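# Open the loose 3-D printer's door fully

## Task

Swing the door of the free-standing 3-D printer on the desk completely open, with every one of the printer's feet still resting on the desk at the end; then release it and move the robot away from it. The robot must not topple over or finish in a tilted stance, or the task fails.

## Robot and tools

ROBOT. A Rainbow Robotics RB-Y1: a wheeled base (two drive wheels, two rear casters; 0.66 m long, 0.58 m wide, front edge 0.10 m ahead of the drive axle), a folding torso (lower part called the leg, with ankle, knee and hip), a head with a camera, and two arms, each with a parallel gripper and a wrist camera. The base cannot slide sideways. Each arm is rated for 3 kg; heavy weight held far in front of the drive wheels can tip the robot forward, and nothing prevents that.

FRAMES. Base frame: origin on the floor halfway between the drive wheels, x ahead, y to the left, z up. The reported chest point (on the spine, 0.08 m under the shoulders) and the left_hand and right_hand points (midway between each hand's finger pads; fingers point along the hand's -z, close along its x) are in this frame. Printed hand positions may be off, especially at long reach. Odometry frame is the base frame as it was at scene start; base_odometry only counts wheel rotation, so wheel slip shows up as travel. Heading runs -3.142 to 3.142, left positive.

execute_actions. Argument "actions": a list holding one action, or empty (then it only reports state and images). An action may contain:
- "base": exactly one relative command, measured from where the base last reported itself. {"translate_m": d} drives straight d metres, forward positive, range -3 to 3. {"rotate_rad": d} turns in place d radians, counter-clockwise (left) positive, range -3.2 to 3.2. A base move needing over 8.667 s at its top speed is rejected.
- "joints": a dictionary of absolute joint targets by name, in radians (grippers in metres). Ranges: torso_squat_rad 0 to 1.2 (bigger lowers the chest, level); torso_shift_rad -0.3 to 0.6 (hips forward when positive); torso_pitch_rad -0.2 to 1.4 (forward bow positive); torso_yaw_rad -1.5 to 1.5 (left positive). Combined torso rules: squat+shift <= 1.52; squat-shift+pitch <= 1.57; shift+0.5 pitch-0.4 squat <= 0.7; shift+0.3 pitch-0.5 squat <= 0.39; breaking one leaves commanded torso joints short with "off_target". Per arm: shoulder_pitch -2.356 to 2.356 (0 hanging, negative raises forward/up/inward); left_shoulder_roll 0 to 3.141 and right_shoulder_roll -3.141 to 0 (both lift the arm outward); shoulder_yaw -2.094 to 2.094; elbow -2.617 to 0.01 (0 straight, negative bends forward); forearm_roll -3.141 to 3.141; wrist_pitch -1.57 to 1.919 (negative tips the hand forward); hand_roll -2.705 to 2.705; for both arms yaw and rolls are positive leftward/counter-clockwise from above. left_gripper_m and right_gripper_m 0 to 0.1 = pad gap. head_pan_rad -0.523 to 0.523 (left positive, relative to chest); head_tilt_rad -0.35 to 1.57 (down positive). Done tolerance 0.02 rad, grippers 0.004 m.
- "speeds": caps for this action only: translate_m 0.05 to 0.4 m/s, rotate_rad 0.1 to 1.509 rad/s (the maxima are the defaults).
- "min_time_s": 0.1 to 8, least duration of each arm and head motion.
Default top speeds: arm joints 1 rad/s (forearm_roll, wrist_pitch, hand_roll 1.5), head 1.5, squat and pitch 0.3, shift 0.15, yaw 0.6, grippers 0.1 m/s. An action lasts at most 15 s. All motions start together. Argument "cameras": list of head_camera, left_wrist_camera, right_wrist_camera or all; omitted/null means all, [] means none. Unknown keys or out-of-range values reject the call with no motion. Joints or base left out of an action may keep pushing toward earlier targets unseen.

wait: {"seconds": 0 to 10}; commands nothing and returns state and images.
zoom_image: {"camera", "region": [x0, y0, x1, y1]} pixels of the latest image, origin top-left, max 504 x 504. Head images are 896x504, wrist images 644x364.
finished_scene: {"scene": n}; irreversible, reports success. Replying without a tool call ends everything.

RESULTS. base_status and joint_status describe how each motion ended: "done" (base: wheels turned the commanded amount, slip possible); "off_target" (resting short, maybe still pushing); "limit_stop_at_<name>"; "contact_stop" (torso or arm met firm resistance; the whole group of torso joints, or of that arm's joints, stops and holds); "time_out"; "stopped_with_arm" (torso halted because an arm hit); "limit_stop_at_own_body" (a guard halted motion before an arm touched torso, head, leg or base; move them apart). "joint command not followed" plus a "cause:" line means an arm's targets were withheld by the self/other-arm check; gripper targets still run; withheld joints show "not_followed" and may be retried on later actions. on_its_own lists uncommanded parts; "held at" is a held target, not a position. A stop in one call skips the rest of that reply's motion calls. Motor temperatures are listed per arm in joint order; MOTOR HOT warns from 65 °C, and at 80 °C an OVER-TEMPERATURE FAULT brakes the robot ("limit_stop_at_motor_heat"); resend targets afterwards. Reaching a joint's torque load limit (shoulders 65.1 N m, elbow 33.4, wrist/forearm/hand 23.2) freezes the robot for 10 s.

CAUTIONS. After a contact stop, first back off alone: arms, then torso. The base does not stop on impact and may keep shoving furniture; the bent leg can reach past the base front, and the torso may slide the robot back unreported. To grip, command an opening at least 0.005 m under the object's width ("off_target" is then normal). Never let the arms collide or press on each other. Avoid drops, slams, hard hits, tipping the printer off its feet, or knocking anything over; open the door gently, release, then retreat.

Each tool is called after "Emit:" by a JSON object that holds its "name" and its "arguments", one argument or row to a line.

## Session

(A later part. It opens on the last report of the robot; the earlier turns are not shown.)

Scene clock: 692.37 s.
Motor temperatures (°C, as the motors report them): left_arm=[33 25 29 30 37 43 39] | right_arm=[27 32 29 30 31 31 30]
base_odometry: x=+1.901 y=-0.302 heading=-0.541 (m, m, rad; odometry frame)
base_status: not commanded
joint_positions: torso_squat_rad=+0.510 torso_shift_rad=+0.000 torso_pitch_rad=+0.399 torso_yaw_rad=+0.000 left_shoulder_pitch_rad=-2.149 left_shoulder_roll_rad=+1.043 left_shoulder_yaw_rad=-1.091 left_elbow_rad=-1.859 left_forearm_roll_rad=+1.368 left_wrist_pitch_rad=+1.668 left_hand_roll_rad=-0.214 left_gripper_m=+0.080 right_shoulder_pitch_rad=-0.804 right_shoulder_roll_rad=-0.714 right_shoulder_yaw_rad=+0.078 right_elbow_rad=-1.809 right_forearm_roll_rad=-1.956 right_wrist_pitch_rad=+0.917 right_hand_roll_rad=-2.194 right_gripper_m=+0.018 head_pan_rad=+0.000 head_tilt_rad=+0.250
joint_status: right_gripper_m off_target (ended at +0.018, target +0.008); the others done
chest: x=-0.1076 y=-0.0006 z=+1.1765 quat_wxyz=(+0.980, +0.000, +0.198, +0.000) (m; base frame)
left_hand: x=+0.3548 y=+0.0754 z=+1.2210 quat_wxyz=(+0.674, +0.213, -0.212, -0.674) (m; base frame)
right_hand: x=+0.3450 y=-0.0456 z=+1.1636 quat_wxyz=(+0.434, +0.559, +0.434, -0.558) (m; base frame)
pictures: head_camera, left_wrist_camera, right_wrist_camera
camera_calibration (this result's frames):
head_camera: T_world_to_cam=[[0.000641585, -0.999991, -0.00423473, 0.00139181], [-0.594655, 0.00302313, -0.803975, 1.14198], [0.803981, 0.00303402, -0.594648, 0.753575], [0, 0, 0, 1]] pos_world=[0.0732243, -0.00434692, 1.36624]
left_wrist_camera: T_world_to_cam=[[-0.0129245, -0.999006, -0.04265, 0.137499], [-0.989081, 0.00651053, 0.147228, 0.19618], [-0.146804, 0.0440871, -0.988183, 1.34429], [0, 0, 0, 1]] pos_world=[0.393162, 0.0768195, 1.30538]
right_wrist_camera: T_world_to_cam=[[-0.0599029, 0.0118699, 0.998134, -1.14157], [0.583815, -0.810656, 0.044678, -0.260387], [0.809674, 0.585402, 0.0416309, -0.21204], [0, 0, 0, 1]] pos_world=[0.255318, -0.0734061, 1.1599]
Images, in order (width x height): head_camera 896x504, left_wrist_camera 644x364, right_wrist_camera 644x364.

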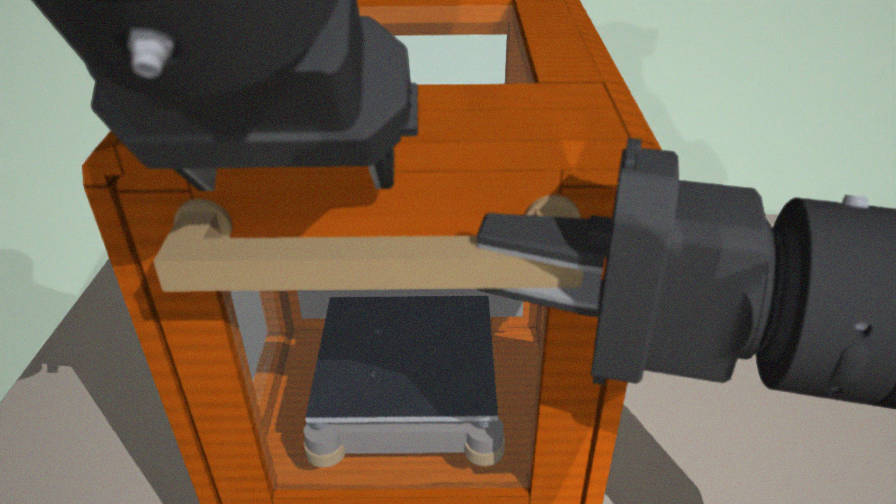

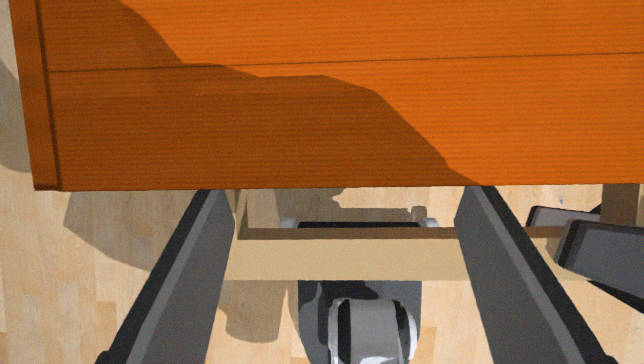

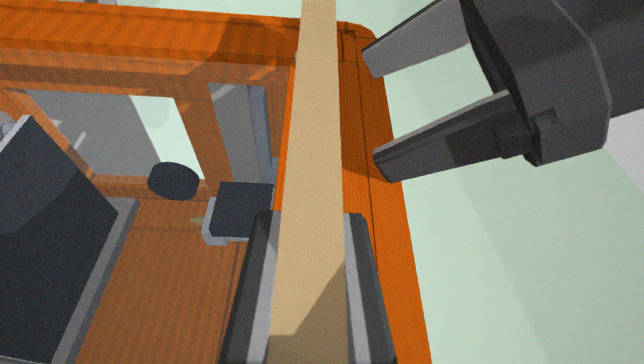

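Emit:
{"name": "zoom_image", "arguments": {
  "camera": "left_wrist_camera",
  "region": [20, 30, 260, 230]
}}

Emit:
{"name": "zoom_image", "arguments": {
  "camera": "left_wrist_camera",
  "region": [400, 30, 640, 230]
}}

Region (20, 30, 260, 230) of left_wrist_camera's 644x364 image, scaled by 2.100, with more detail than that image has.

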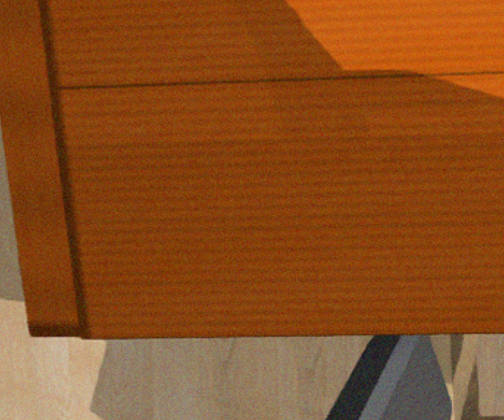

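Region (400, 30, 640, 230) of left_wrist_camera's 644x364 image, scaled by 2.100, with more detail than that image has.

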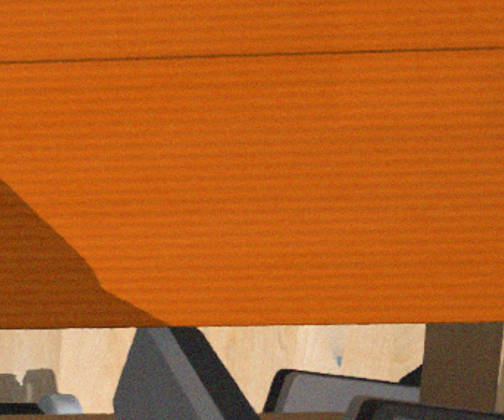

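Emit:
{"name": "execute_actions", "arguments": {
  "actions": [
    {"joints": {"left_shoulder_pitch_rad": -2.189, "left_shoulder_roll_rad": 1.049, "left_shoulder_yaw_rad": -1.104, "left_elbow_rad": -1.842, "left_forearm_roll_rad": 1.4, "left_wrist_pitch_rad": 1.67, "left_hand_roll_rad": -0.222}, "min_time_s": 0.4}
  ],
  "cameras": []
}}

Emit:
{"name": "execute_actions", "arguments": {
  "actions": [
    {"joints": {"left_shoulder_pitch_rad": -2.176, "left_shoulder_roll_rad": 1.038, "left_shoulder_yaw_rad": -1.101, "left_elbow_rad": -1.813, "left_forearm_roll_rad": 1.383, "left_wrist_pitch_rad": 1.664, "left_hand_roll_rad": -0.246}, "min_time_s": 0.6}
  ]
}}

Scene clock: 791.83 s.
Motor temperatures (°C, as the motors report them): left_arm=[33 25 29 31 38 43 39] | right_arm=[27 32 29 31 31 32 30]
base_odometry: x=+1.901 y=-0.302 heading=-0.541 (m, m, rad; odometry frame)
base_status: not commanded
joint_positions: torso_squat_rad=+0.510 torso_shift_rad=+0.001 torso_pitch_rad=+0.399 torso_yaw_rad=+0.000 left_shoulder_pitch_rad=-2.189 left_shoulder_roll_rad=+1.049 left_shoulder_yaw_rad=-1.104 left_elbow_rad=-1.842 left_forearm_roll_rad=+1.400 left_wrist_pitch_rad=+1.670 left_hand_roll_rad=-0.222 left_gripper_m=+0.080 right_shoulder_pitch_rad=-0.804 right_shoulder_roll_rad=-0.714 right_shoulder_yaw_rad=+0.078 right_elbow_rad=-1.810 right_forearm_roll_rad=-1.956 right_wrist_pitch_rad=+0.917 right_hand_roll_rad=-2.194 right_gripper_m=+0.018 head_pan_rad=+0.000 head_tilt_rad=+0.250
joint_status: all done
chest: x=-0.1073 y=-0.0006 z=+1.1765 quat_wxyz=(+0.980, +0.000, +0.198, +0.000) (m; base frame)
left_hand: x=+0.3529 y=+0.0752 z=+1.2318 quat_wxyz=(+0.675, +0.213, -0.212, -0.674) (m; base frame)
right_hand: x=+0.3451 y=-0.0455 z=+1.1637 quat_wxyz=(+0.434, +0.559, +0.434, -0.557) (m; base frame)
pictures: none
No camera images: the call's "cameras" was empty. Leave "cameras" out to get every camera's image.

Scene clock: 792.73 s.
Motor temperatures (°C, as the motors report them): left_arm=[33 25 29 31 38 43 39] | right_arm=[27 32 29 31 31 32 30]
base_odometry: x=+1.901 y=-0.302 heading=-0.541 (m, m, rad; odometry frame)
base_status: not commanded
joint_positions: torso_squat_rad=+0.510 torso_shift_rad=+0.000 torso_pitch_rad=+0.399 torso_yaw_rad=+0.000 left_shoulder_pitch_rad=-2.178 left_shoulder_roll_rad=+1.039 left_shoulder_yaw_rad=-1.100 left_elbow_rad=-1.814 left_forearm_roll_rad=+1.384 left_wrist_pitch_rad=+1.664 left_hand_roll_rad=-0.246 left_gripper_m=+0.080 right_shoulder_pitch_rad=-0.804 right_shoulder_roll_rad=-0.714 right_shoulder_yaw_rad=+0.078 right_elbow_rad=-1.809 right_forearm_roll_rad=-1.956 right_wrist_pitch_rad=+0.917 right_hand_roll_rad=-2.194 right_gripper_m=+0.018 head_pan_rad=+0.000 head_tilt_rad=+0.250
joint_status: all done
chest: x=-0.1076 y=-0.0006 z=+1.1765 quat_wxyz=(+0.980, +0.000, +0.198, +0.000) (m; base frame)
left_hand: x=+0.3602 y=+0.0751 z=+1.2313 quat_wxyz=(+0.674, +0.213, -0.213, -0.674) (m; base frame)
right_hand: x=+0.3450 y=-0.0456 z=+1.1636 quat_wxyz=(+0.434, +0.559, +0.434, -0.558) (m; base frame)
pictures: head_camera, left_wrist_camera, right_wrist_camera
camera_calibration (this result's frames):
head_camera: T_world_to_cam=[[0.00061806, -0.999991, -0.00426189, 0.00141074], [-0.594641, 0.003059, -0.803985, 1.14201], [0.803991, 0.00303121, -0.594634, 0.753553], [0, 0, 0, 1]] pos_world=[0.073234, -0.00436685, 1.36625]
left_wrist_camera: T_world_to_cam=[[-0.0134435, -0.99903, -0.0419234, 0.137011], [-0.989244, 0.00718095, 0.146097, 0.201459], [-0.145654, 0.0434365, -0.988382, 1.35513], [0, 0, 0, 1]] pos_world=[0.398514, 0.0765696, 1.31569]
right_wrist_camera: T_world_to_cam=[[-0.0599891, 0.0118507, 0.998129, -1.14156], [0.583733, -0.810714, 0.0447088, -0.260449], [0.809727, 0.585322, 0.0417164, -0.212152], [0, 0, 0, 1]] pos_world=[0.255336, -0.0734445, 1.15992]
Images, in order (width x height): head_camera 896x504, left_wrist_camera 644x364, right_wrist_camera 644x364.

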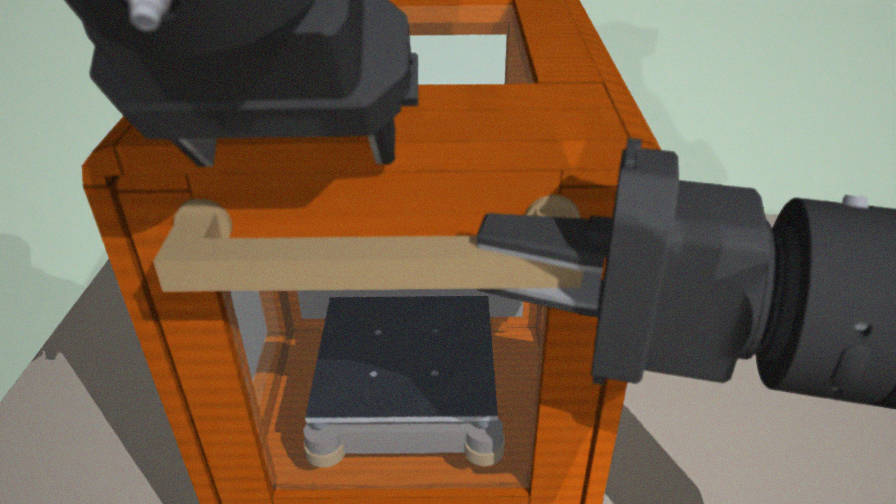

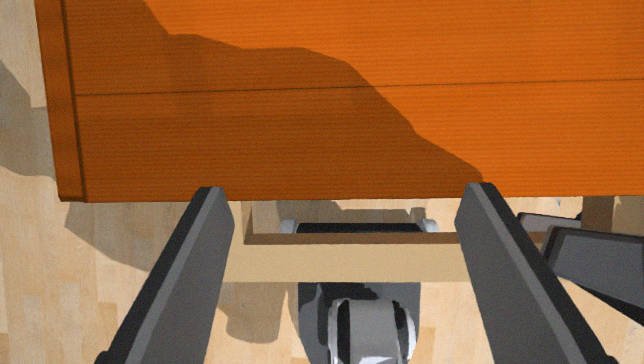

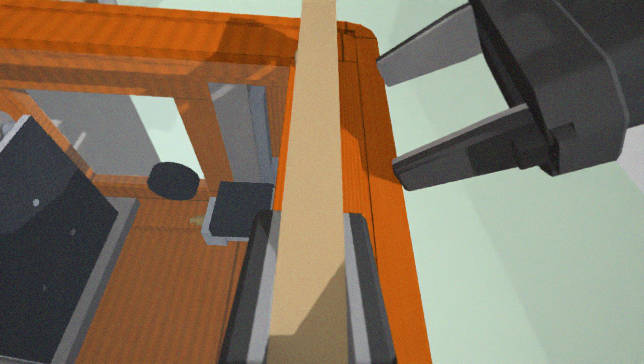

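Emit:
{"name": "execute_actions", "arguments": {
  "actions": []
}}

Scene clock: 828.27 s.
Motor temperatures (°C, as the motors report them): left_arm=[33 25 29 31 38 43 39] | right_arm=[27 32 29 31 31 32 30]
base_odometry: x=+1.901 y=-0.302 heading=-0.541 (m, m, rad; odometry frame)
base_status: not commanded
joint_positions: torso_squat_rad=+0.510 torso_shift_rad=+0.000 torso_pitch_rad=+0.399 torso_yaw_rad=+0.000 left_shoulder_pitch_rad=-2.178 left_shoulder_roll_rad=+1.039 left_shoulder_yaw_rad=-1.100 left_elbow_rad=-1.814 left_forearm_roll_rad=+1.384 left_wrist_pitch_rad=+1.664 left_hand_roll_rad=-0.246 left_gripper_m=+0.080 right_shoulder_pitch_rad=-0.804 right_shoulder_roll_rad=-0.714 right_shoulder_yaw_rad=+0.078 right_elbow_rad=-1.809 right_forearm_roll_rad=-1.956 right_wrist_pitch_rad=+0.917 right_hand_roll_rad=-2.194 right_gripper_m=+0.018 head_pan_rad=+0.000 head_tilt_rad=+0.250
joint_status: all done
chest: x=-0.1076 y=-0.0006 z=+1.1765 quat_wxyz=(+0.980, +0.000, +0.198, +0.000) (m; base frame)
left_hand: x=+0.3602 y=+0.0751 z=+1.2313 quat_wxyz=(+0.674, +0.213, -0.213, -0.674) (m; base frame)
right_hand: x=+0.3450 y=-0.0456 z=+1.1636 quat_wxyz=(+0.434, +0.559, +0.434, -0.558) (m; base frame)
pictures: head_camera, left_wrist_camera, right_wrist_camera
camera_calibration (this result's frames):
head_camera: T_world_to_cam=[[0.000619396, -0.999991, -0.00426255, 0.00141158], [-0.594641, 0.00305874, -0.803986, 1.14201], [0.803991, 0.00303267, -0.594633, 0.753552], [0, 0, 0, 1]] pos_world=[0.0732335, -0.00436681, 1.36625]
left_wrist_camera: T_world_to_cam=[[-0.0134402, -0.99903, -0.0419265, 0.137015], [-0.989244, 0.0071773, 0.146097, 0.201459], [-0.145654, 0.0434391, -0.988381, 1.35513], [0, 0, 0, 1]] pos_world=[0.398513, 0.0765707, 1.31569]
right_wrist_camera: T_world_to_cam=[[-0.0599878, 0.0118505, 0.998129, -1.14156], [0.583732, -0.810714, 0.0447078, -0.260448], [0.809727, 0.585322, 0.0417155, -0.212151], [0, 0, 0, 1]] pos_world=[0.255337, -0.0734443, 1.15992]
Images, in order (width x height): head_camera 896x504, left_wrist_camera 644x364, right_wrist_camera 644x364.

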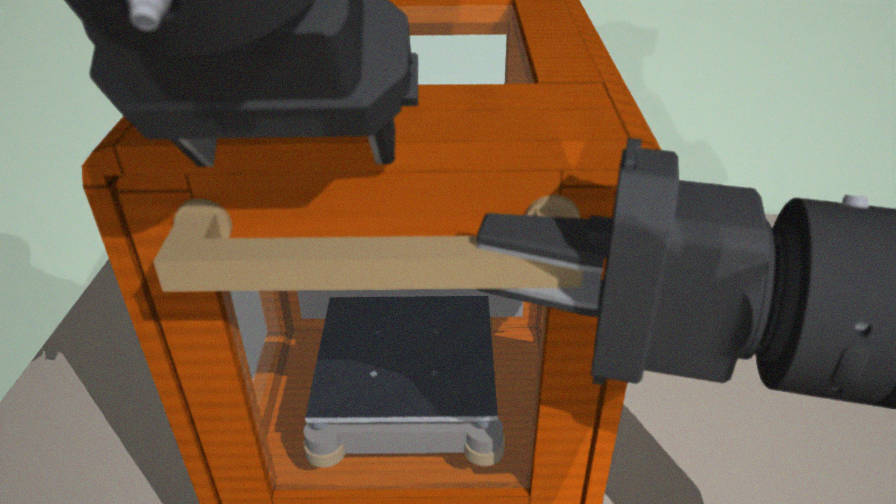

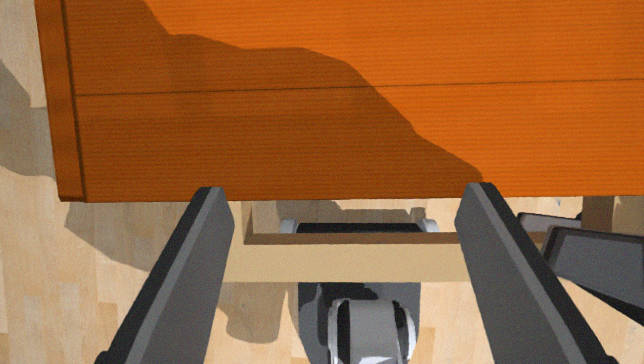

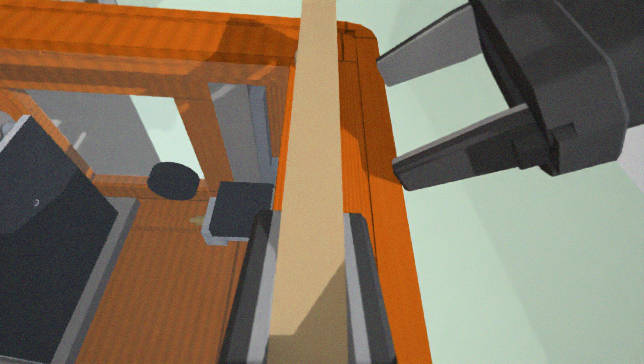

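Emit:
{"name": "execute_actions", "arguments": {
  "actions": [
    {"joints":{"right_shoulder_pitch_rad":-0.708,"right_shoulder_roll_rad":-0.704,"right_shoulder_yaw_rad":0.059,"right_elbow_rad":-1.921,"right_forearm_roll_rad":-1.945,"right_wrist_pitch_rad":0.888,"right_hand_roll_rad":-2.119},"min_time_s":1.0}
  ]
}}

Scene clock: 904.60 s.
Motor temperatures (°C, as the motors report them): left_arm=[33 25 29 31 38 43 39] | right_arm=[27 32 29 31 31 32 30]
base_odometry: x=+1.901 y=-0.302 heading=-0.541 (m, m, rad; odometry frame)
base_status: not commanded
joint_positions: torso_squat_rad=+0.510 torso_shift_rad=+0.000 torso_pitch_rad=+0.399 torso_yaw_rad=+0.000 left_shoulder_pitch_rad=-2.177 left_shoulder_roll_rad=+1.038 left_shoulder_yaw_rad=-1.100 left_elbow_rad=-1.813 left_forearm_roll_rad=+1.383 left_wrist_pitch_rad=+1.664 left_hand_roll_rad=-0.246 left_gripper_m=+0.080 right_shoulder_pitch_rad=-0.708 right_shoulder_roll_rad=-0.704 right_shoulder_yaw_rad=+0.059 right_elbow_rad=-1.921 right_forearm_roll_rad=-1.945 right_wrist_pitch_rad=+0.888 right_hand_roll_rad=-2.119 right_gripper_m=+0.018 head_pan_rad=+0.000 head_tilt_rad=+0.250
joint_status: all done
chest: x=-0.1077 y=-0.0006 z=+1.1765 quat_wxyz=(+0.980, +0.000, +0.198, +0.000) (m; base frame)
left_hand: x=+0.3603 y=+0.0752 z=+1.2312 quat_wxyz=(+0.674, +0.213, -0.213, -0.674) (m; base frame)
right_hand: x=+0.3197 y=-0.0452 z=+1.1588 quat_wxyz=(+0.453, +0.582, +0.414, -0.533) (m; base frame)
pictures: head_camera, left_wrist_camera, right_wrist_camera
camera_calibration (this result's frames):
head_camera: T_world_to_cam=[[0.000619094, -0.999991, -0.00428168, 0.00142427], [-0.594539, 0.00307469, -0.804061, 1.14207], [0.804067, 0.00304342, -0.594531, 0.75351], [0, 0, 0, 1]] pos_world=[0.0731295, -0.00438049, 1.36628]
left_wrist_camera: T_world_to_cam=[[-0.01296, -0.999041, -0.0418198, 0.136792], [-0.989257, 0.00672011, 0.146034, 0.201634], [-0.145613, 0.0432631, -0.988395, 1.35514], [0, 0, 0, 1]] pos_world=[0.398567, 0.0766783, 1.31569]
right_wrist_camera: T_world_to_cam=[[-0.145353, 0.0120873, 0.989306, -1.10072], [0.577547, -0.810839, 0.0947624, -0.301182], [0.803313, 0.585144, 0.110877, -0.269802], [0, 0, 0, 1]] pos_world=[0.23069, -0.0730323, 1.1474]
Images, in order (width x height): head_camera 896x504, left_wrist_camera 644x364, right_wrist_camera 644x364.

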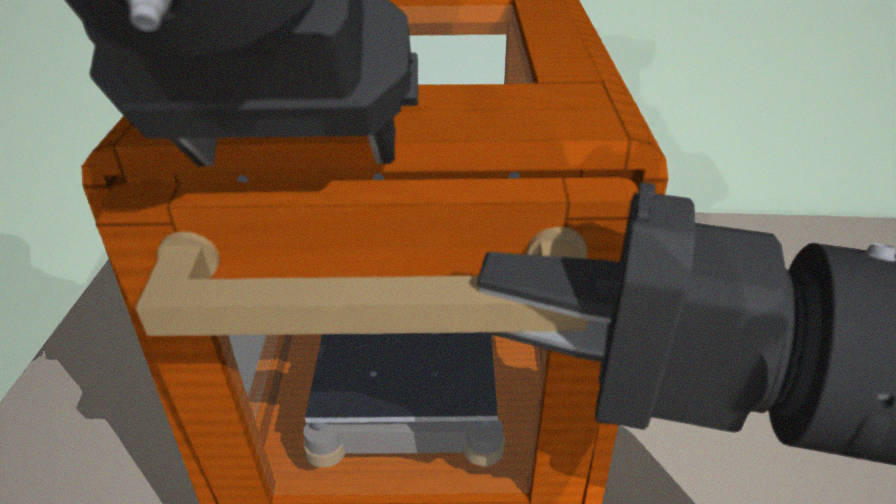

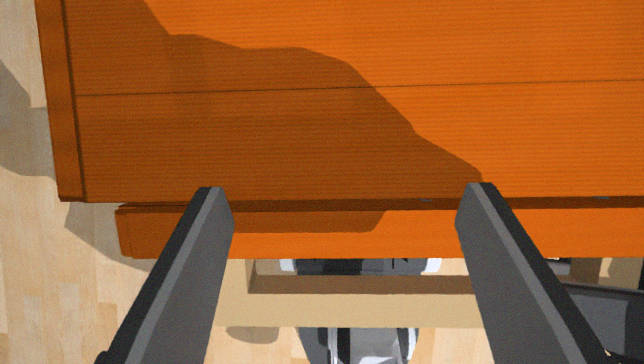

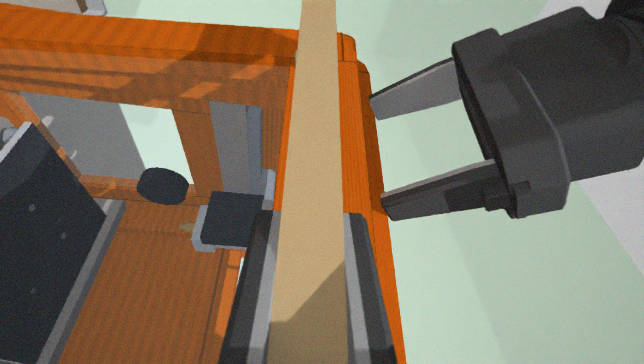

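Emit:
{"name": "execute_actions", "arguments": {
  "actions": [
    {"joints":{"right_shoulder_pitch_rad":-0.424,"right_shoulder_roll_rad":-0.659,"right_shoulder_yaw_rad":0.046,"right_elbow_rad":-2.149,"right_forearm_roll_rad":-1.982,"right_wrist_pitch_rad":0.838,"right_hand_roll_rad":-1.744,"head_tilt_rad":0.55},"min_time_s":1.2}
  ]
}}

Scene clock: 951.10 s.
Motor temperatures (°C, as the motors report them): left_arm=[33 25 29 30 37 43 39] | right_arm=[27 32 29 31 31 32 30]
base_odometry: x=+1.901 y=-0.302 heading=-0.541 (m, m, rad; odometry frame)
base_status: not commanded
joint_positions: torso_squat_rad=+0.510 torso_shift_rad=+0.000 torso_pitch_rad=+0.399 torso_yaw_rad=+0.000 left_shoulder_pitch_rad=-2.177 left_shoulder_roll_rad=+1.038 left_shoulder_yaw_rad=-1.100 left_elbow_rad=-1.813 left_forearm_roll_rad=+1.383 left_wrist_pitch_rad=+1.664 left_hand_roll_rad=-0.246 left_gripper_m=+0.080 right_shoulder_pitch_rad=-0.423 right_shoulder_roll_rad=-0.659 right_shoulder_yaw_rad=+0.047 right_elbow_rad=-2.148 right_forearm_roll_rad=-1.982 right_wrist_pitch_rad=+0.838 right_hand_roll_rad=-1.744 right_gripper_m=+0.018 head_pan_rad=+0.000 head_tilt_rad=+0.550
joint_status: all done
chest: x=-0.1076 y=-0.0007 z=+1.1765 quat_wxyz=(+0.980, +0.000, +0.198, +0.000) (m; base frame)
left_hand: x=+0.3604 y=+0.0749 z=+1.2312 quat_wxyz=(+0.674, +0.213, -0.213, -0.674) (m; base frame)
right_hand: x=+0.2489 y=-0.0452 z=+1.1315 quat_wxyz=(+0.503, +0.646, +0.352, -0.453) (m; base frame)
pictures: head_camera, left_wrist_camera, right_wrist_camera
camera_calibration (this result's frames):
head_camera: T_world_to_cam=[[-0.000632005, -0.99999, -0.00431952, 0.00132244], [-0.805735, 0.00306757, -0.592268, 0.8537], [0.592276, 0.00310607, -0.805729, 1.03694], [0, 0, 0, 1]] pos_world=[0.0737019, -0.00451717, 1.34112]
left_wrist_camera: T_world_to_cam=[[-0.0133706, -0.999046, -0.0415746, 0.13634], [-0.989258, 0.0071638, 0.146003, 0.201807], [-0.145566, 0.0430802, -0.98841, 1.35515], [0, 0, 0, 1]] pos_world=[0.398725, 0.076384, 1.31564]
right_wrist_camera: T_world_to_cam=[[-0.394991, 0.0120288, 0.918606, -0.941922], [0.533984, -0.81065, 0.240223, -0.411435], [0.747558, 0.585407, 0.313776, -0.425578], [0, 0, 0, 1]] pos_world=[0.165793, -0.0730639, 1.09763]
Images, in order (width x height): head_camera 896x504, left_wrist_camera 644x364, right_wrist_camera 644x364.

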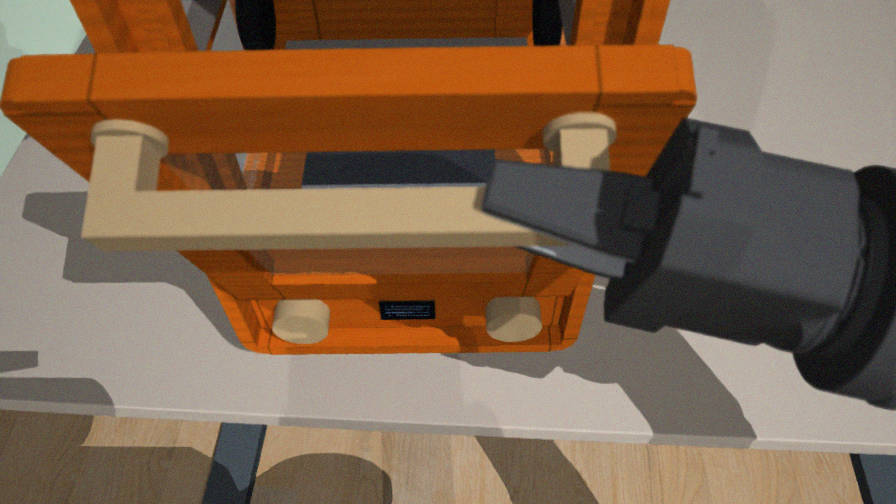

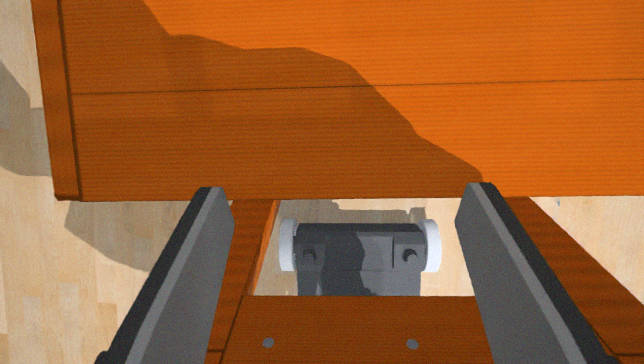

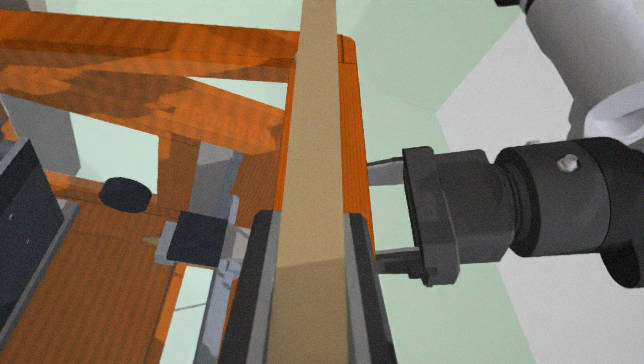

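Emit:
{"name": "zoom_image", "arguments": {
  "camera": "head_camera",
  "region": [190, 230, 450, 376]
}}

Region (190, 230, 450, 376) of head_camera's 896x504 image, scaled by 1.938, with more detail than that image has; it fills the top 283 rows of this view, and the rest is white.

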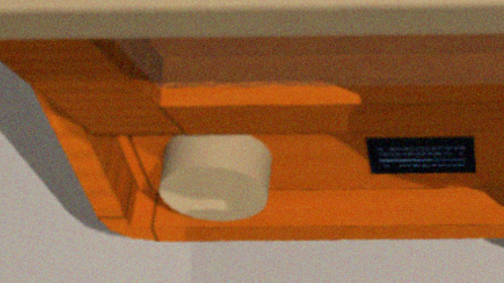

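Emit:
{"name": "zoom_image", "arguments": {
  "camera": "head_camera",
  "region": [0, 30, 400, 270]
}}

Emit:
{"name": "zoom_image", "arguments": {
  "camera": "head_camera",
  "region": [400, 130, 720, 380]
}}

Region (0, 30, 400, 270) of head_camera's 896x504 image, scaled by 1.260, with more detail than that image has; it fills the top 302 rows of this view, and the rest is white.

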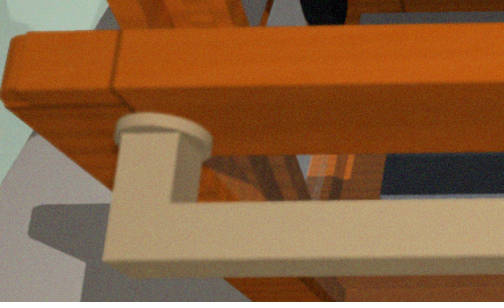

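Region (400, 130, 720, 380) of head_camera's 896x504 image, scaled by 1.575, with more detail than that image has; it fills the top 394 rows of this view, and the rest is white.

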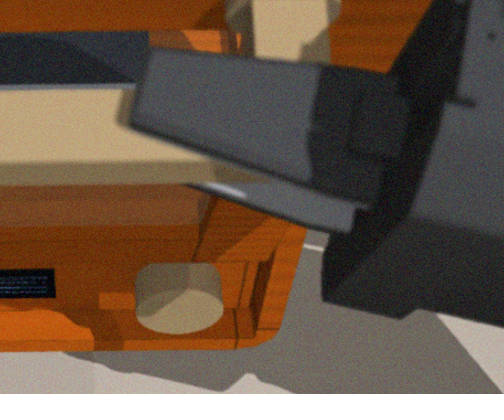

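Emit:
{"name": "zoom_image", "arguments": {
  "camera": "head_camera",
  "region": [190, 250, 310, 360]
}}

Emit:
{"name": "zoom_image", "arguments": {
  "camera": "head_camera",
  "region": [500, 250, 620, 360]
}}

Region (190, 250, 310, 360) of head_camera's 896x504 image, scaled by 4.200, with more detail than that image has; it fills the top 462 rows of this view, and the rest is white.

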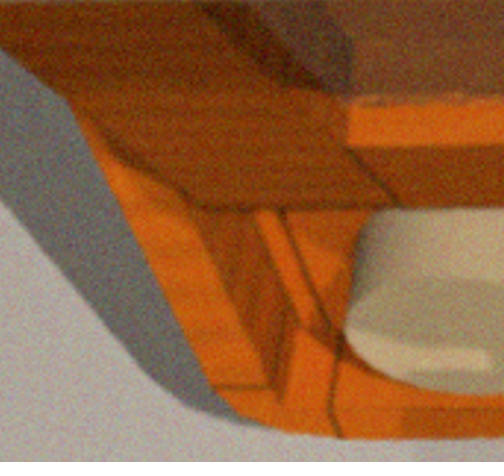

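Region (500, 250, 620, 360) of head_camera's 896x504 image, scaled by 4.200, with more detail than that image has; it fills the top 462 rows of this view, and the rest is white.

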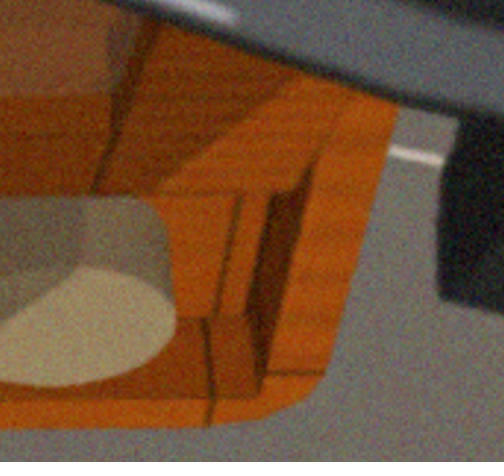

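Emit:
{"name": "execute_actions", "arguments": {
  "actions": [
    {"joints":{"right_shoulder_pitch_rad":-0.291,"right_shoulder_roll_rad":-0.640,"right_shoulder_yaw_rad":0.070,"right_elbow_rad":-2.200,"right_forearm_roll_rad":-2.039,"right_wrist_pitch_rad":0.839,"right_hand_roll_rad":-1.478},"min_time_s":0.7}
  ],
  "cameras": []
}}

Emit:
{"name": "execute_actions", "arguments": {
  "actions": [
    {"joints":{"right_shoulder_pitch_rad":-0.164,"right_shoulder_roll_rad":-0.622,"right_shoulder_yaw_rad":0.114,"right_elbow_rad":-2.207,"right_forearm_roll_rad":-2.122,"right_wrist_pitch_rad":0.857,"right_hand_roll_rad":-1.159,"head_tilt_rad":0.7},"min_time_s":0.7}
  ]
}}

Scene clock: 1072.10 s.
Motor temperatures (°C, as the motors report them): left_arm=[33 25 29 30 37 43 39] | right_arm=[27 31 29 32 32 32 30]
base_odometry: x=+1.901 y=-0.302 heading=-0.541 (m, m, rad; odometry frame)
base_status: not commanded
joint_positions: torso_squat_rad=+0.510 torso_shift_rad=+0.000 torso_pitch_rad=+0.399 torso_yaw_rad=+0.000 left_shoulder_pitch_rad=-2.177 left_shoulder_roll_rad=+1.038 left_shoulder_yaw_rad=-1.100 left_elbow_rad=-1.813 left_forearm_roll_rad=+1.383 left_wrist_pitch_rad=+1.664 left_hand_roll_rad=-0.246 left_gripper_m=+0.080 right_shoulder_pitch_rad=-0.290 right_shoulder_roll_rad=-0.640 right_shoulder_yaw_rad=+0.070 right_elbow_rad=-2.199 right_forearm_roll_rad=-2.039 right_wrist_pitch_rad=+0.839 right_hand_roll_rad=-1.478 right_gripper_m=+0.018 head_pan_rad=+0.000 head_tilt_rad=+0.550
joint_status: all done
chest: x=-0.1075 y=-0.0007 z=+1.1765 quat_wxyz=(+0.980, +0.000, +0.198, +0.000) (m; base frame)
left_hand: x=+0.3606 y=+0.0749 z=+1.2312 quat_wxyz=(+0.674, +0.213, -0.213, -0.674) (m; base frame)
right_hand: x=+0.2169 y=-0.0453 z=+1.1110 quat_wxyz=(+0.526, +0.673, +0.318, -0.410) (m; base frame)
pictures: none
No camera images: the call's "cameras" was empty. Leave "cameras" out to get every camera's image.

Scene clock: 1073.10 s.
Motor temperatures (°C, as the motors report them): left_arm=[33 25 29 30 37 43 39] | right_arm=[27 31 29 32 32 32 30]
base_odometry: x=+1.901 y=-0.302 heading=-0.541 (m, m, rad; odometry frame)
base_status: not commanded
joint_positions: torso_squat_rad=+0.510 torso_shift_rad=+0.000 torso_pitch_rad=+0.399 torso_yaw_rad=+0.000 left_shoulder_pitch_rad=-2.178 left_shoulder_roll_rad=+1.038 left_shoulder_yaw_rad=-1.100 left_elbow_rad=-1.813 left_forearm_roll_rad=+1.383 left_wrist_pitch_rad=+1.664 left_hand_roll_rad=-0.246 left_gripper_m=+0.080 right_shoulder_pitch_rad=-0.163 right_shoulder_roll_rad=-0.623 right_shoulder_yaw_rad=+0.114 right_elbow_rad=-2.205 right_forearm_roll_rad=-2.121 right_wrist_pitch_rad=+0.857 right_hand_roll_rad=-1.159 right_gripper_m=+0.018 head_pan_rad=+0.000 head_tilt_rad=+0.700
joint_status: all done
chest: x=-0.1074 y=-0.0007 z=+1.1765 quat_wxyz=(+0.980, +0.000, +0.198, +0.000) (m; base frame)
left_hand: x=+0.3606 y=+0.0749 z=+1.2312 quat_wxyz=(+0.674, +0.213, -0.213, -0.674) (m; base frame)
right_hand: x=+0.1866 y=-0.0458 z=+1.0856 quat_wxyz=(+0.544, +0.700, +0.283, -0.366) (m; base frame)
pictures: head_camera, left_wrist_camera, right_wrist_camera
camera_calibration (this result's frames):
head_camera: T_world_to_cam=[[-0.00114495, -0.999991, -0.00411727, 0.00106524], [-0.885317, 0.00292812, -0.464979, 0.680982], [0.464987, 0.00311271, -0.885312, 1.1432], [0, 0, 0, 1]] pos_world=[0.071312, -0.00448723, 1.32874]
left_wrist_camera: T_world_to_cam=[[-0.0134471, -0.99905, -0.0414454, 0.136194], [-0.989255, 0.00725749, 0.146023, 0.201941], [-0.145583, 0.0429636, -0.988413, 1.35517], [0, 0, 0, 1]] pos_world=[0.398893, 0.0763763, 1.31563]
right_wrist_camera: T_world_to_cam=[[-0.619026, 0.014141, 0.785243, -0.737604], [0.451934, -0.811297, 0.370881, -0.494148], [0.64231, 0.584464, 0.495823, -0.542285], [0, 0, 0, 1]] pos_world=[0.115042, -0.0735246, 1.03135]
Images, in order (width x height): head_camera 896x504, left_wrist_camera 644x364, right_wrist_camera 644x364.

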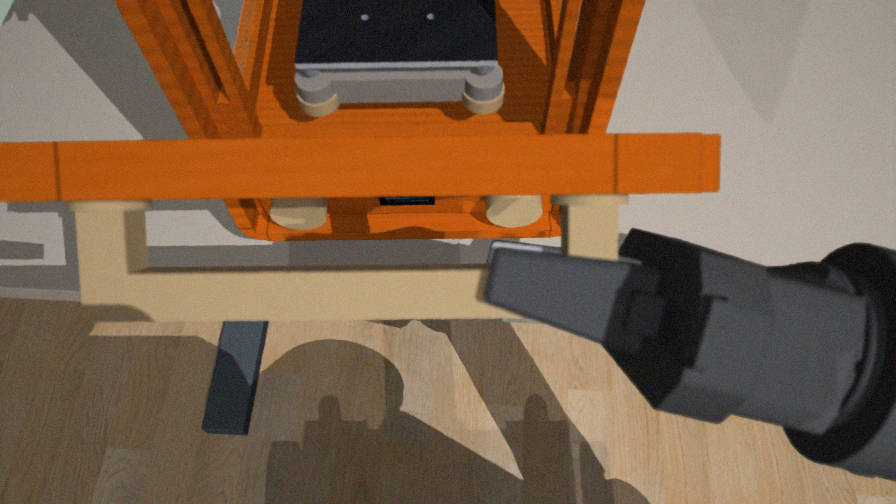

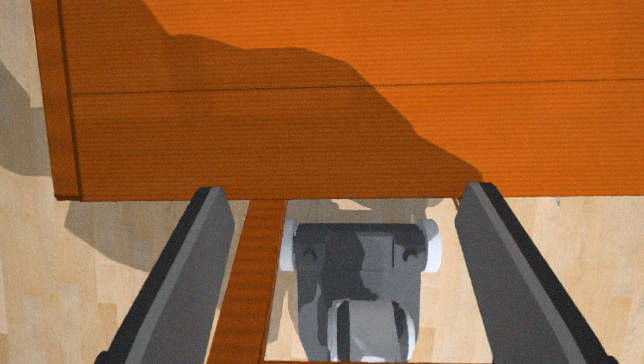

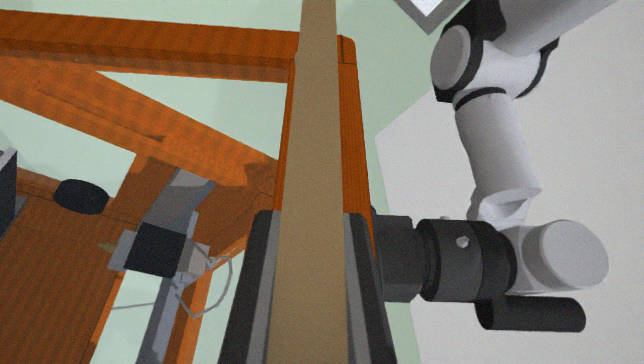

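Emit:
{"name": "execute_actions", "arguments": {
  "actions": [
    {"joints":{"right_shoulder_pitch_rad":-0.078,"right_shoulder_roll_rad":-0.617,"right_shoulder_yaw_rad":0.174,"right_elbow_rad":-2.164,"right_forearm_roll_rad":-2.207,"right_wrist_pitch_rad":0.898,"right_hand_roll_rad":-0.835},"min_time_s":0.6}
  ],
  "cameras": []
}}

Emit:
{"name": "execute_actions", "arguments": {
  "actions": [
    {"joints":{"right_shoulder_pitch_rad":-0.026,"right_shoulder_roll_rad":-0.614,"right_shoulder_yaw_rad":0.241,"right_elbow_rad":-2.078,"right_forearm_roll_rad":-2.289,"right_wrist_pitch_rad":0.959,"right_hand_roll_rad":-0.512},"min_time_s":0.6}
  ]
}}

Scene clock: 1154.33 s.
Motor temperatures (°C, as the motors report them): left_arm=[33 25 29 30 37 43 39] | right_arm=[27 31 29 34 33 32 30]
base_odometry: x=+1.901 y=-0.302 heading=-0.541 (m, m, rad; odometry frame)
base_status: not commanded
joint_positions: torso_squat_rad=+0.510 torso_shift_rad=+0.001 torso_pitch_rad=+0.399 torso_yaw_rad=+0.000 left_shoulder_pitch_rad=-2.178 left_shoulder_roll_rad=+1.038 left_shoulder_yaw_rad=-1.100 left_elbow_rad=-1.813 left_forearm_roll_rad=+1.383 left_wrist_pitch_rad=+1.664 left_hand_roll_rad=-0.246 left_gripper_m=+0.080 right_shoulder_pitch_rad=-0.077 right_shoulder_roll_rad=-0.618 right_shoulder_yaw_rad=+0.173 right_elbow_rad=-2.162 right_forearm_roll_rad=-2.206 right_wrist_pitch_rad=+0.897 right_hand_roll_rad=-0.835 right_gripper_m=+0.018 head_pan_rad=+0.000 head_tilt_rad=+0.700
joint_status: all done
chest: x=-0.1074 y=-0.0007 z=+1.1765 quat_wxyz=(+0.980, +0.000, +0.198, +0.000) (m; base frame)
left_hand: x=+0.3606 y=+0.0749 z=+1.2311 quat_wxyz=(+0.674, +0.213, -0.213, -0.674) (m; base frame)
right_hand: x=+0.1608 y=-0.0456 z=+1.0573 quat_wxyz=(+0.562, +0.722, +0.247, -0.320) (m; base frame)
pictures: none
No camera images: the call's "cameras" was empty. Leave "cameras" out to get every camera's image.

Scene clock: 1155.23 s.
Motor temperatures (°C, as the motors report them): left_arm=[33 25 29 30 37 43 39] | right_arm=[27 31 29 34 33 32 30]
base_odometry: x=+1.901 y=-0.302 heading=-0.541 (m, m, rad; odometry frame)
base_status: not commanded
joint_positions: torso_squat_rad=+0.510 torso_shift_rad=+0.001 torso_pitch_rad=+0.399 torso_yaw_rad=+0.000 left_shoulder_pitch_rad=-2.178 left_shoulder_roll_rad=+1.038 left_shoulder_yaw_rad=-1.099 left_elbow_rad=-1.814 left_forearm_roll_rad=+1.384 left_wrist_pitch_rad=+1.664 left_hand_roll_rad=-0.246 left_gripper_m=+0.080 right_shoulder_pitch_rad=-0.026 right_shoulder_roll_rad=-0.615 right_shoulder_yaw_rad=+0.240 right_elbow_rad=-2.075 right_forearm_roll_rad=-2.288 right_wrist_pitch_rad=+0.957 right_hand_roll_rad=-0.512 right_gripper_m=+0.018 head_pan_rad=+0.000 head_tilt_rad=+0.700
joint_status: all done
chest: x=-0.1073 y=-0.0007 z=+1.1765 quat_wxyz=(+0.980, +0.000, +0.198, +0.000) (m; base frame)
left_hand: x=+0.3605 y=+0.0748 z=+1.2312 quat_wxyz=(+0.674, +0.213, -0.213, -0.675) (m; base frame)
right_hand: x=+0.1386 y=-0.0458 z=+1.0261 quat_wxyz=(+0.577, +0.741, +0.209, -0.272) (m; base frame)
pictures: head_camera, left_wrist_camera, right_wrist_camera
camera_calibration (this result's frames):
head_camera: T_world_to_cam=[[-0.00108303, -0.999991, -0.00406218, 0.00105205], [-0.885367, 0.00284735, -0.464884, 0.680931], [0.464892, 0.00309304, -0.885362, 1.14321], [0, 0, 0, 1]] pos_world=[0.0714069, -0.00442279, 1.32871]
left_wrist_camera: T_world_to_cam=[[-0.0139088, -0.999044, -0.0414504, 0.136335], [-0.989251, 0.00771376, 0.146027, 0.201824], [-0.145567, 0.0430359, -0.988412, 1.35521], [0, 0, 0, 1]] pos_world=[0.398826, 0.0763254, 1.31569]
right_wrist_camera: T_world_to_cam=[[-0.800782, 0.0154181, 0.598758, -0.504049], [0.340259, -0.810986, 0.475947, -0.542733], [0.492923, 0.584862, 0.644176, -0.613423], [0, 0, 0, 1]] pos_world=[0.0834067, -0.0736088, 0.955268]
Images, in order (width x height): head_camera 896x504, left_wrist_camera 644x364, right_wrist_camera 644x364.

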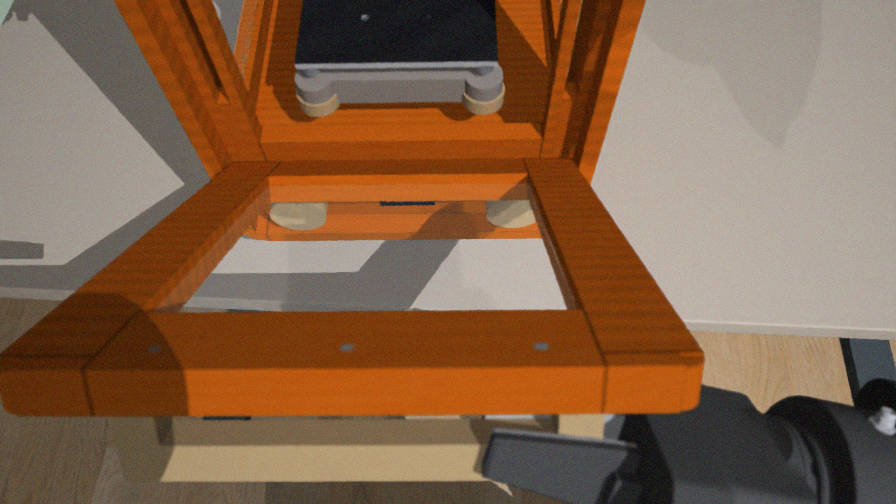

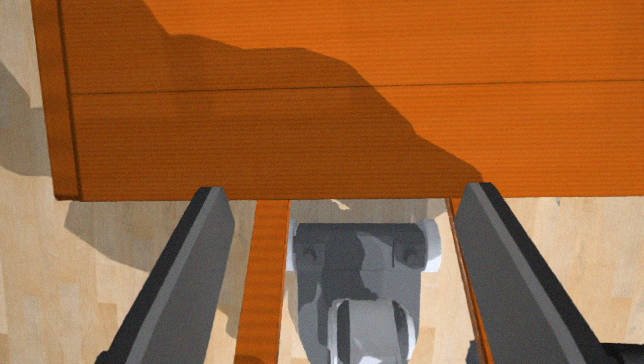

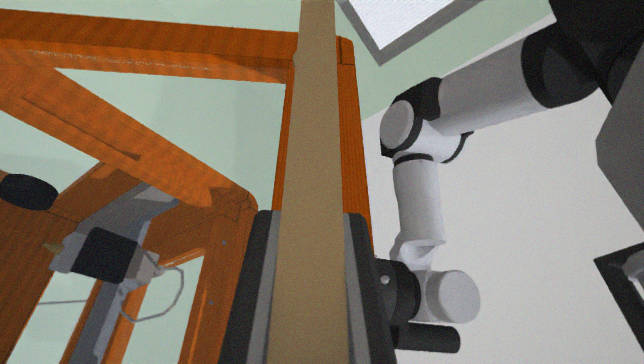

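Emit:
{"name": "zoom_image", "arguments": {
  "camera": "head_camera",
  "region": [190, 120, 350, 250]
}}

Emit:
{"name": "zoom_image", "arguments": {
  "camera": "head_camera",
  "region": [470, 120, 630, 250]
}}

Emit:
{"name": "zoom_image", "arguments": {
  "camera": "head_camera",
  "region": [470, 290, 730, 504]
}}

Emit:
{"name": "zoom_image", "arguments": {
  "camera": "head_camera",
  "region": [0, 290, 260, 504]
}}

Region (190, 120, 350, 250) of head_camera's 896x504 image, scaled by 3.150, with more detail than that image has; it fills the top 410 rows of this view, and the rest is white.

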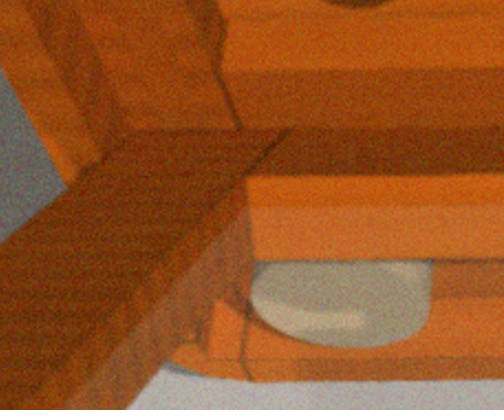

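Region (470, 120, 630, 250) of head_camera's 896x504 image, scaled by 3.150, with more detail than that image has; it fills the top 410 rows of this view, and the rest is white.

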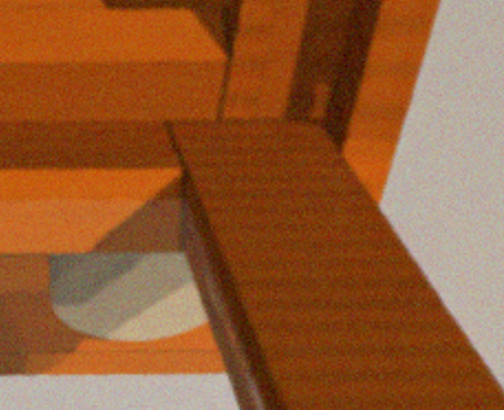

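Region (470, 290, 730, 504) of head_camera's 896x504 image, scaled by 1.938, with more detail than that image has; it fills the top 415 rows of this view, and the rest is white.

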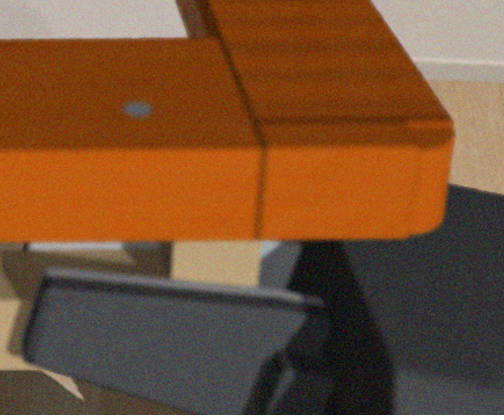

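Region (0, 290, 260, 504) of head_camera's 896x504 image, scaled by 1.938, with more detail than that image has; it fills the top 415 rows of this view, and the rest is white.

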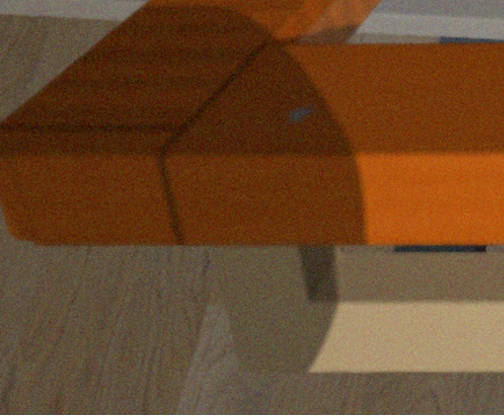

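Emit:
{"name": "execute_actions", "arguments": {
  "actions": [
    {"joints":{"right_shoulder_pitch_rad":-0.032,"right_shoulder_roll_rad":-0.600,"right_shoulder_yaw_rad":0.312,"right_elbow_rad":-1.921,"right_forearm_roll_rad":-2.361,"right_wrist_pitch_rad":1.045,"right_hand_roll_rad":-0.200},"min_time_s":0.6}
  ],
  "cameras": []
}}

Emit:
{"name": "execute_actions", "arguments": {
  "actions": [
    {"joints":{"right_shoulder_pitch_rad":-0.066,"right_shoulder_roll_rad":-0.582,"right_shoulder_yaw_rad":0.377,"right_elbow_rad":-1.754,"right_forearm_roll_rad":-2.405,"right_wrist_pitch_rad":1.138,"right_hand_roll_rad":0.071,"head_tilt_rad":0.85},"min_time_s":0.6}
  ]
}}

Scene clock: 1275.40 s.
Motor temperatures (°C, as the motors report them): left_arm=[33 25 29 31 38 43 39] | right_arm=[27 31 29 38 33 36 30]
base_odometry: x=+1.901 y=-0.302 heading=-0.541 (m, m, rad; odometry frame)
base_status: not commanded
joint_positions: torso_squat_rad=+0.510 torso_shift_rad=+0.001 torso_pitch_rad=+0.399 torso_yaw_rad=+0.000 left_shoulder_pitch_rad=-2.178 left_shoulder_roll_rad=+1.038 left_shoulder_yaw_rad=-1.100 left_elbow_rad=-1.814 left_forearm_roll_rad=+1.383 left_wrist_pitch_rad=+1.664 left_hand_roll_rad=-0.246 left_gripper_m=+0.080 right_shoulder_pitch_rad=-0.026 right_shoulder_roll_rad=-0.614 right_shoulder_yaw_rad=+0.247 right_elbow_rad=-2.058 right_forearm_roll_rad=-2.298 right_wrist_pitch_rad=+0.967 right_hand_roll_rad=-0.491 right_gripper_m=+0.018 head_pan_rad=+0.000 head_tilt_rad=+0.700
joint_status: right_shoulder_yaw_rad contact_stop_at_right_wrist_pitch_rad (moved +0.008 of +0.072); right_elbow_rad contact_stop_at_right_wrist_pitch_rad (moved +0.017 of +0.154); right_forearm_roll_rad contact_stop_at_right_wrist_pitch_rad (moved -0.010 of -0.073); right_wrist_pitch_rad contact_stop (moved +0.010 of +0.088); right_hand_roll_rad contact_stop_at_right_wrist_pitch_rad (moved +0.021 of +0.312); the others done
on_its_own: right_shoulder_yaw_rad is held at +0.248, not at your +0.312, since a contact_stop; right_elbow_rad is held at -2.060, not at your -1.921, since a contact_stop; right_forearm_roll_rad is held at -2.299, not at your -2.361, since a contact_stop; right_wrist_pitch_rad is held at +0.968, not at your +1.045, since a contact_stop; right_hand_roll_rad is held at -0.491, not at your -0.200, since a contact_stop
chest: x=-0.1074 y=-0.0006 z=+1.1765 quat_wxyz=(+0.980, +0.000, +0.198, +0.000) (m; base frame)
left_hand: x=+0.3606 y=+0.0749 z=+1.2313 quat_wxyz=(+0.674, +0.213, -0.213, -0.674) (m; base frame)
right_hand: x=+0.1371 y=-0.0459 z=+1.0223 quat_wxyz=(+0.576, +0.742, +0.211, -0.270) (m; base frame)
pictures: none
No camera images: the call's "cameras" was empty. Leave "cameras" out to get every camera's image.

not run: a stop came earlier in this reply.


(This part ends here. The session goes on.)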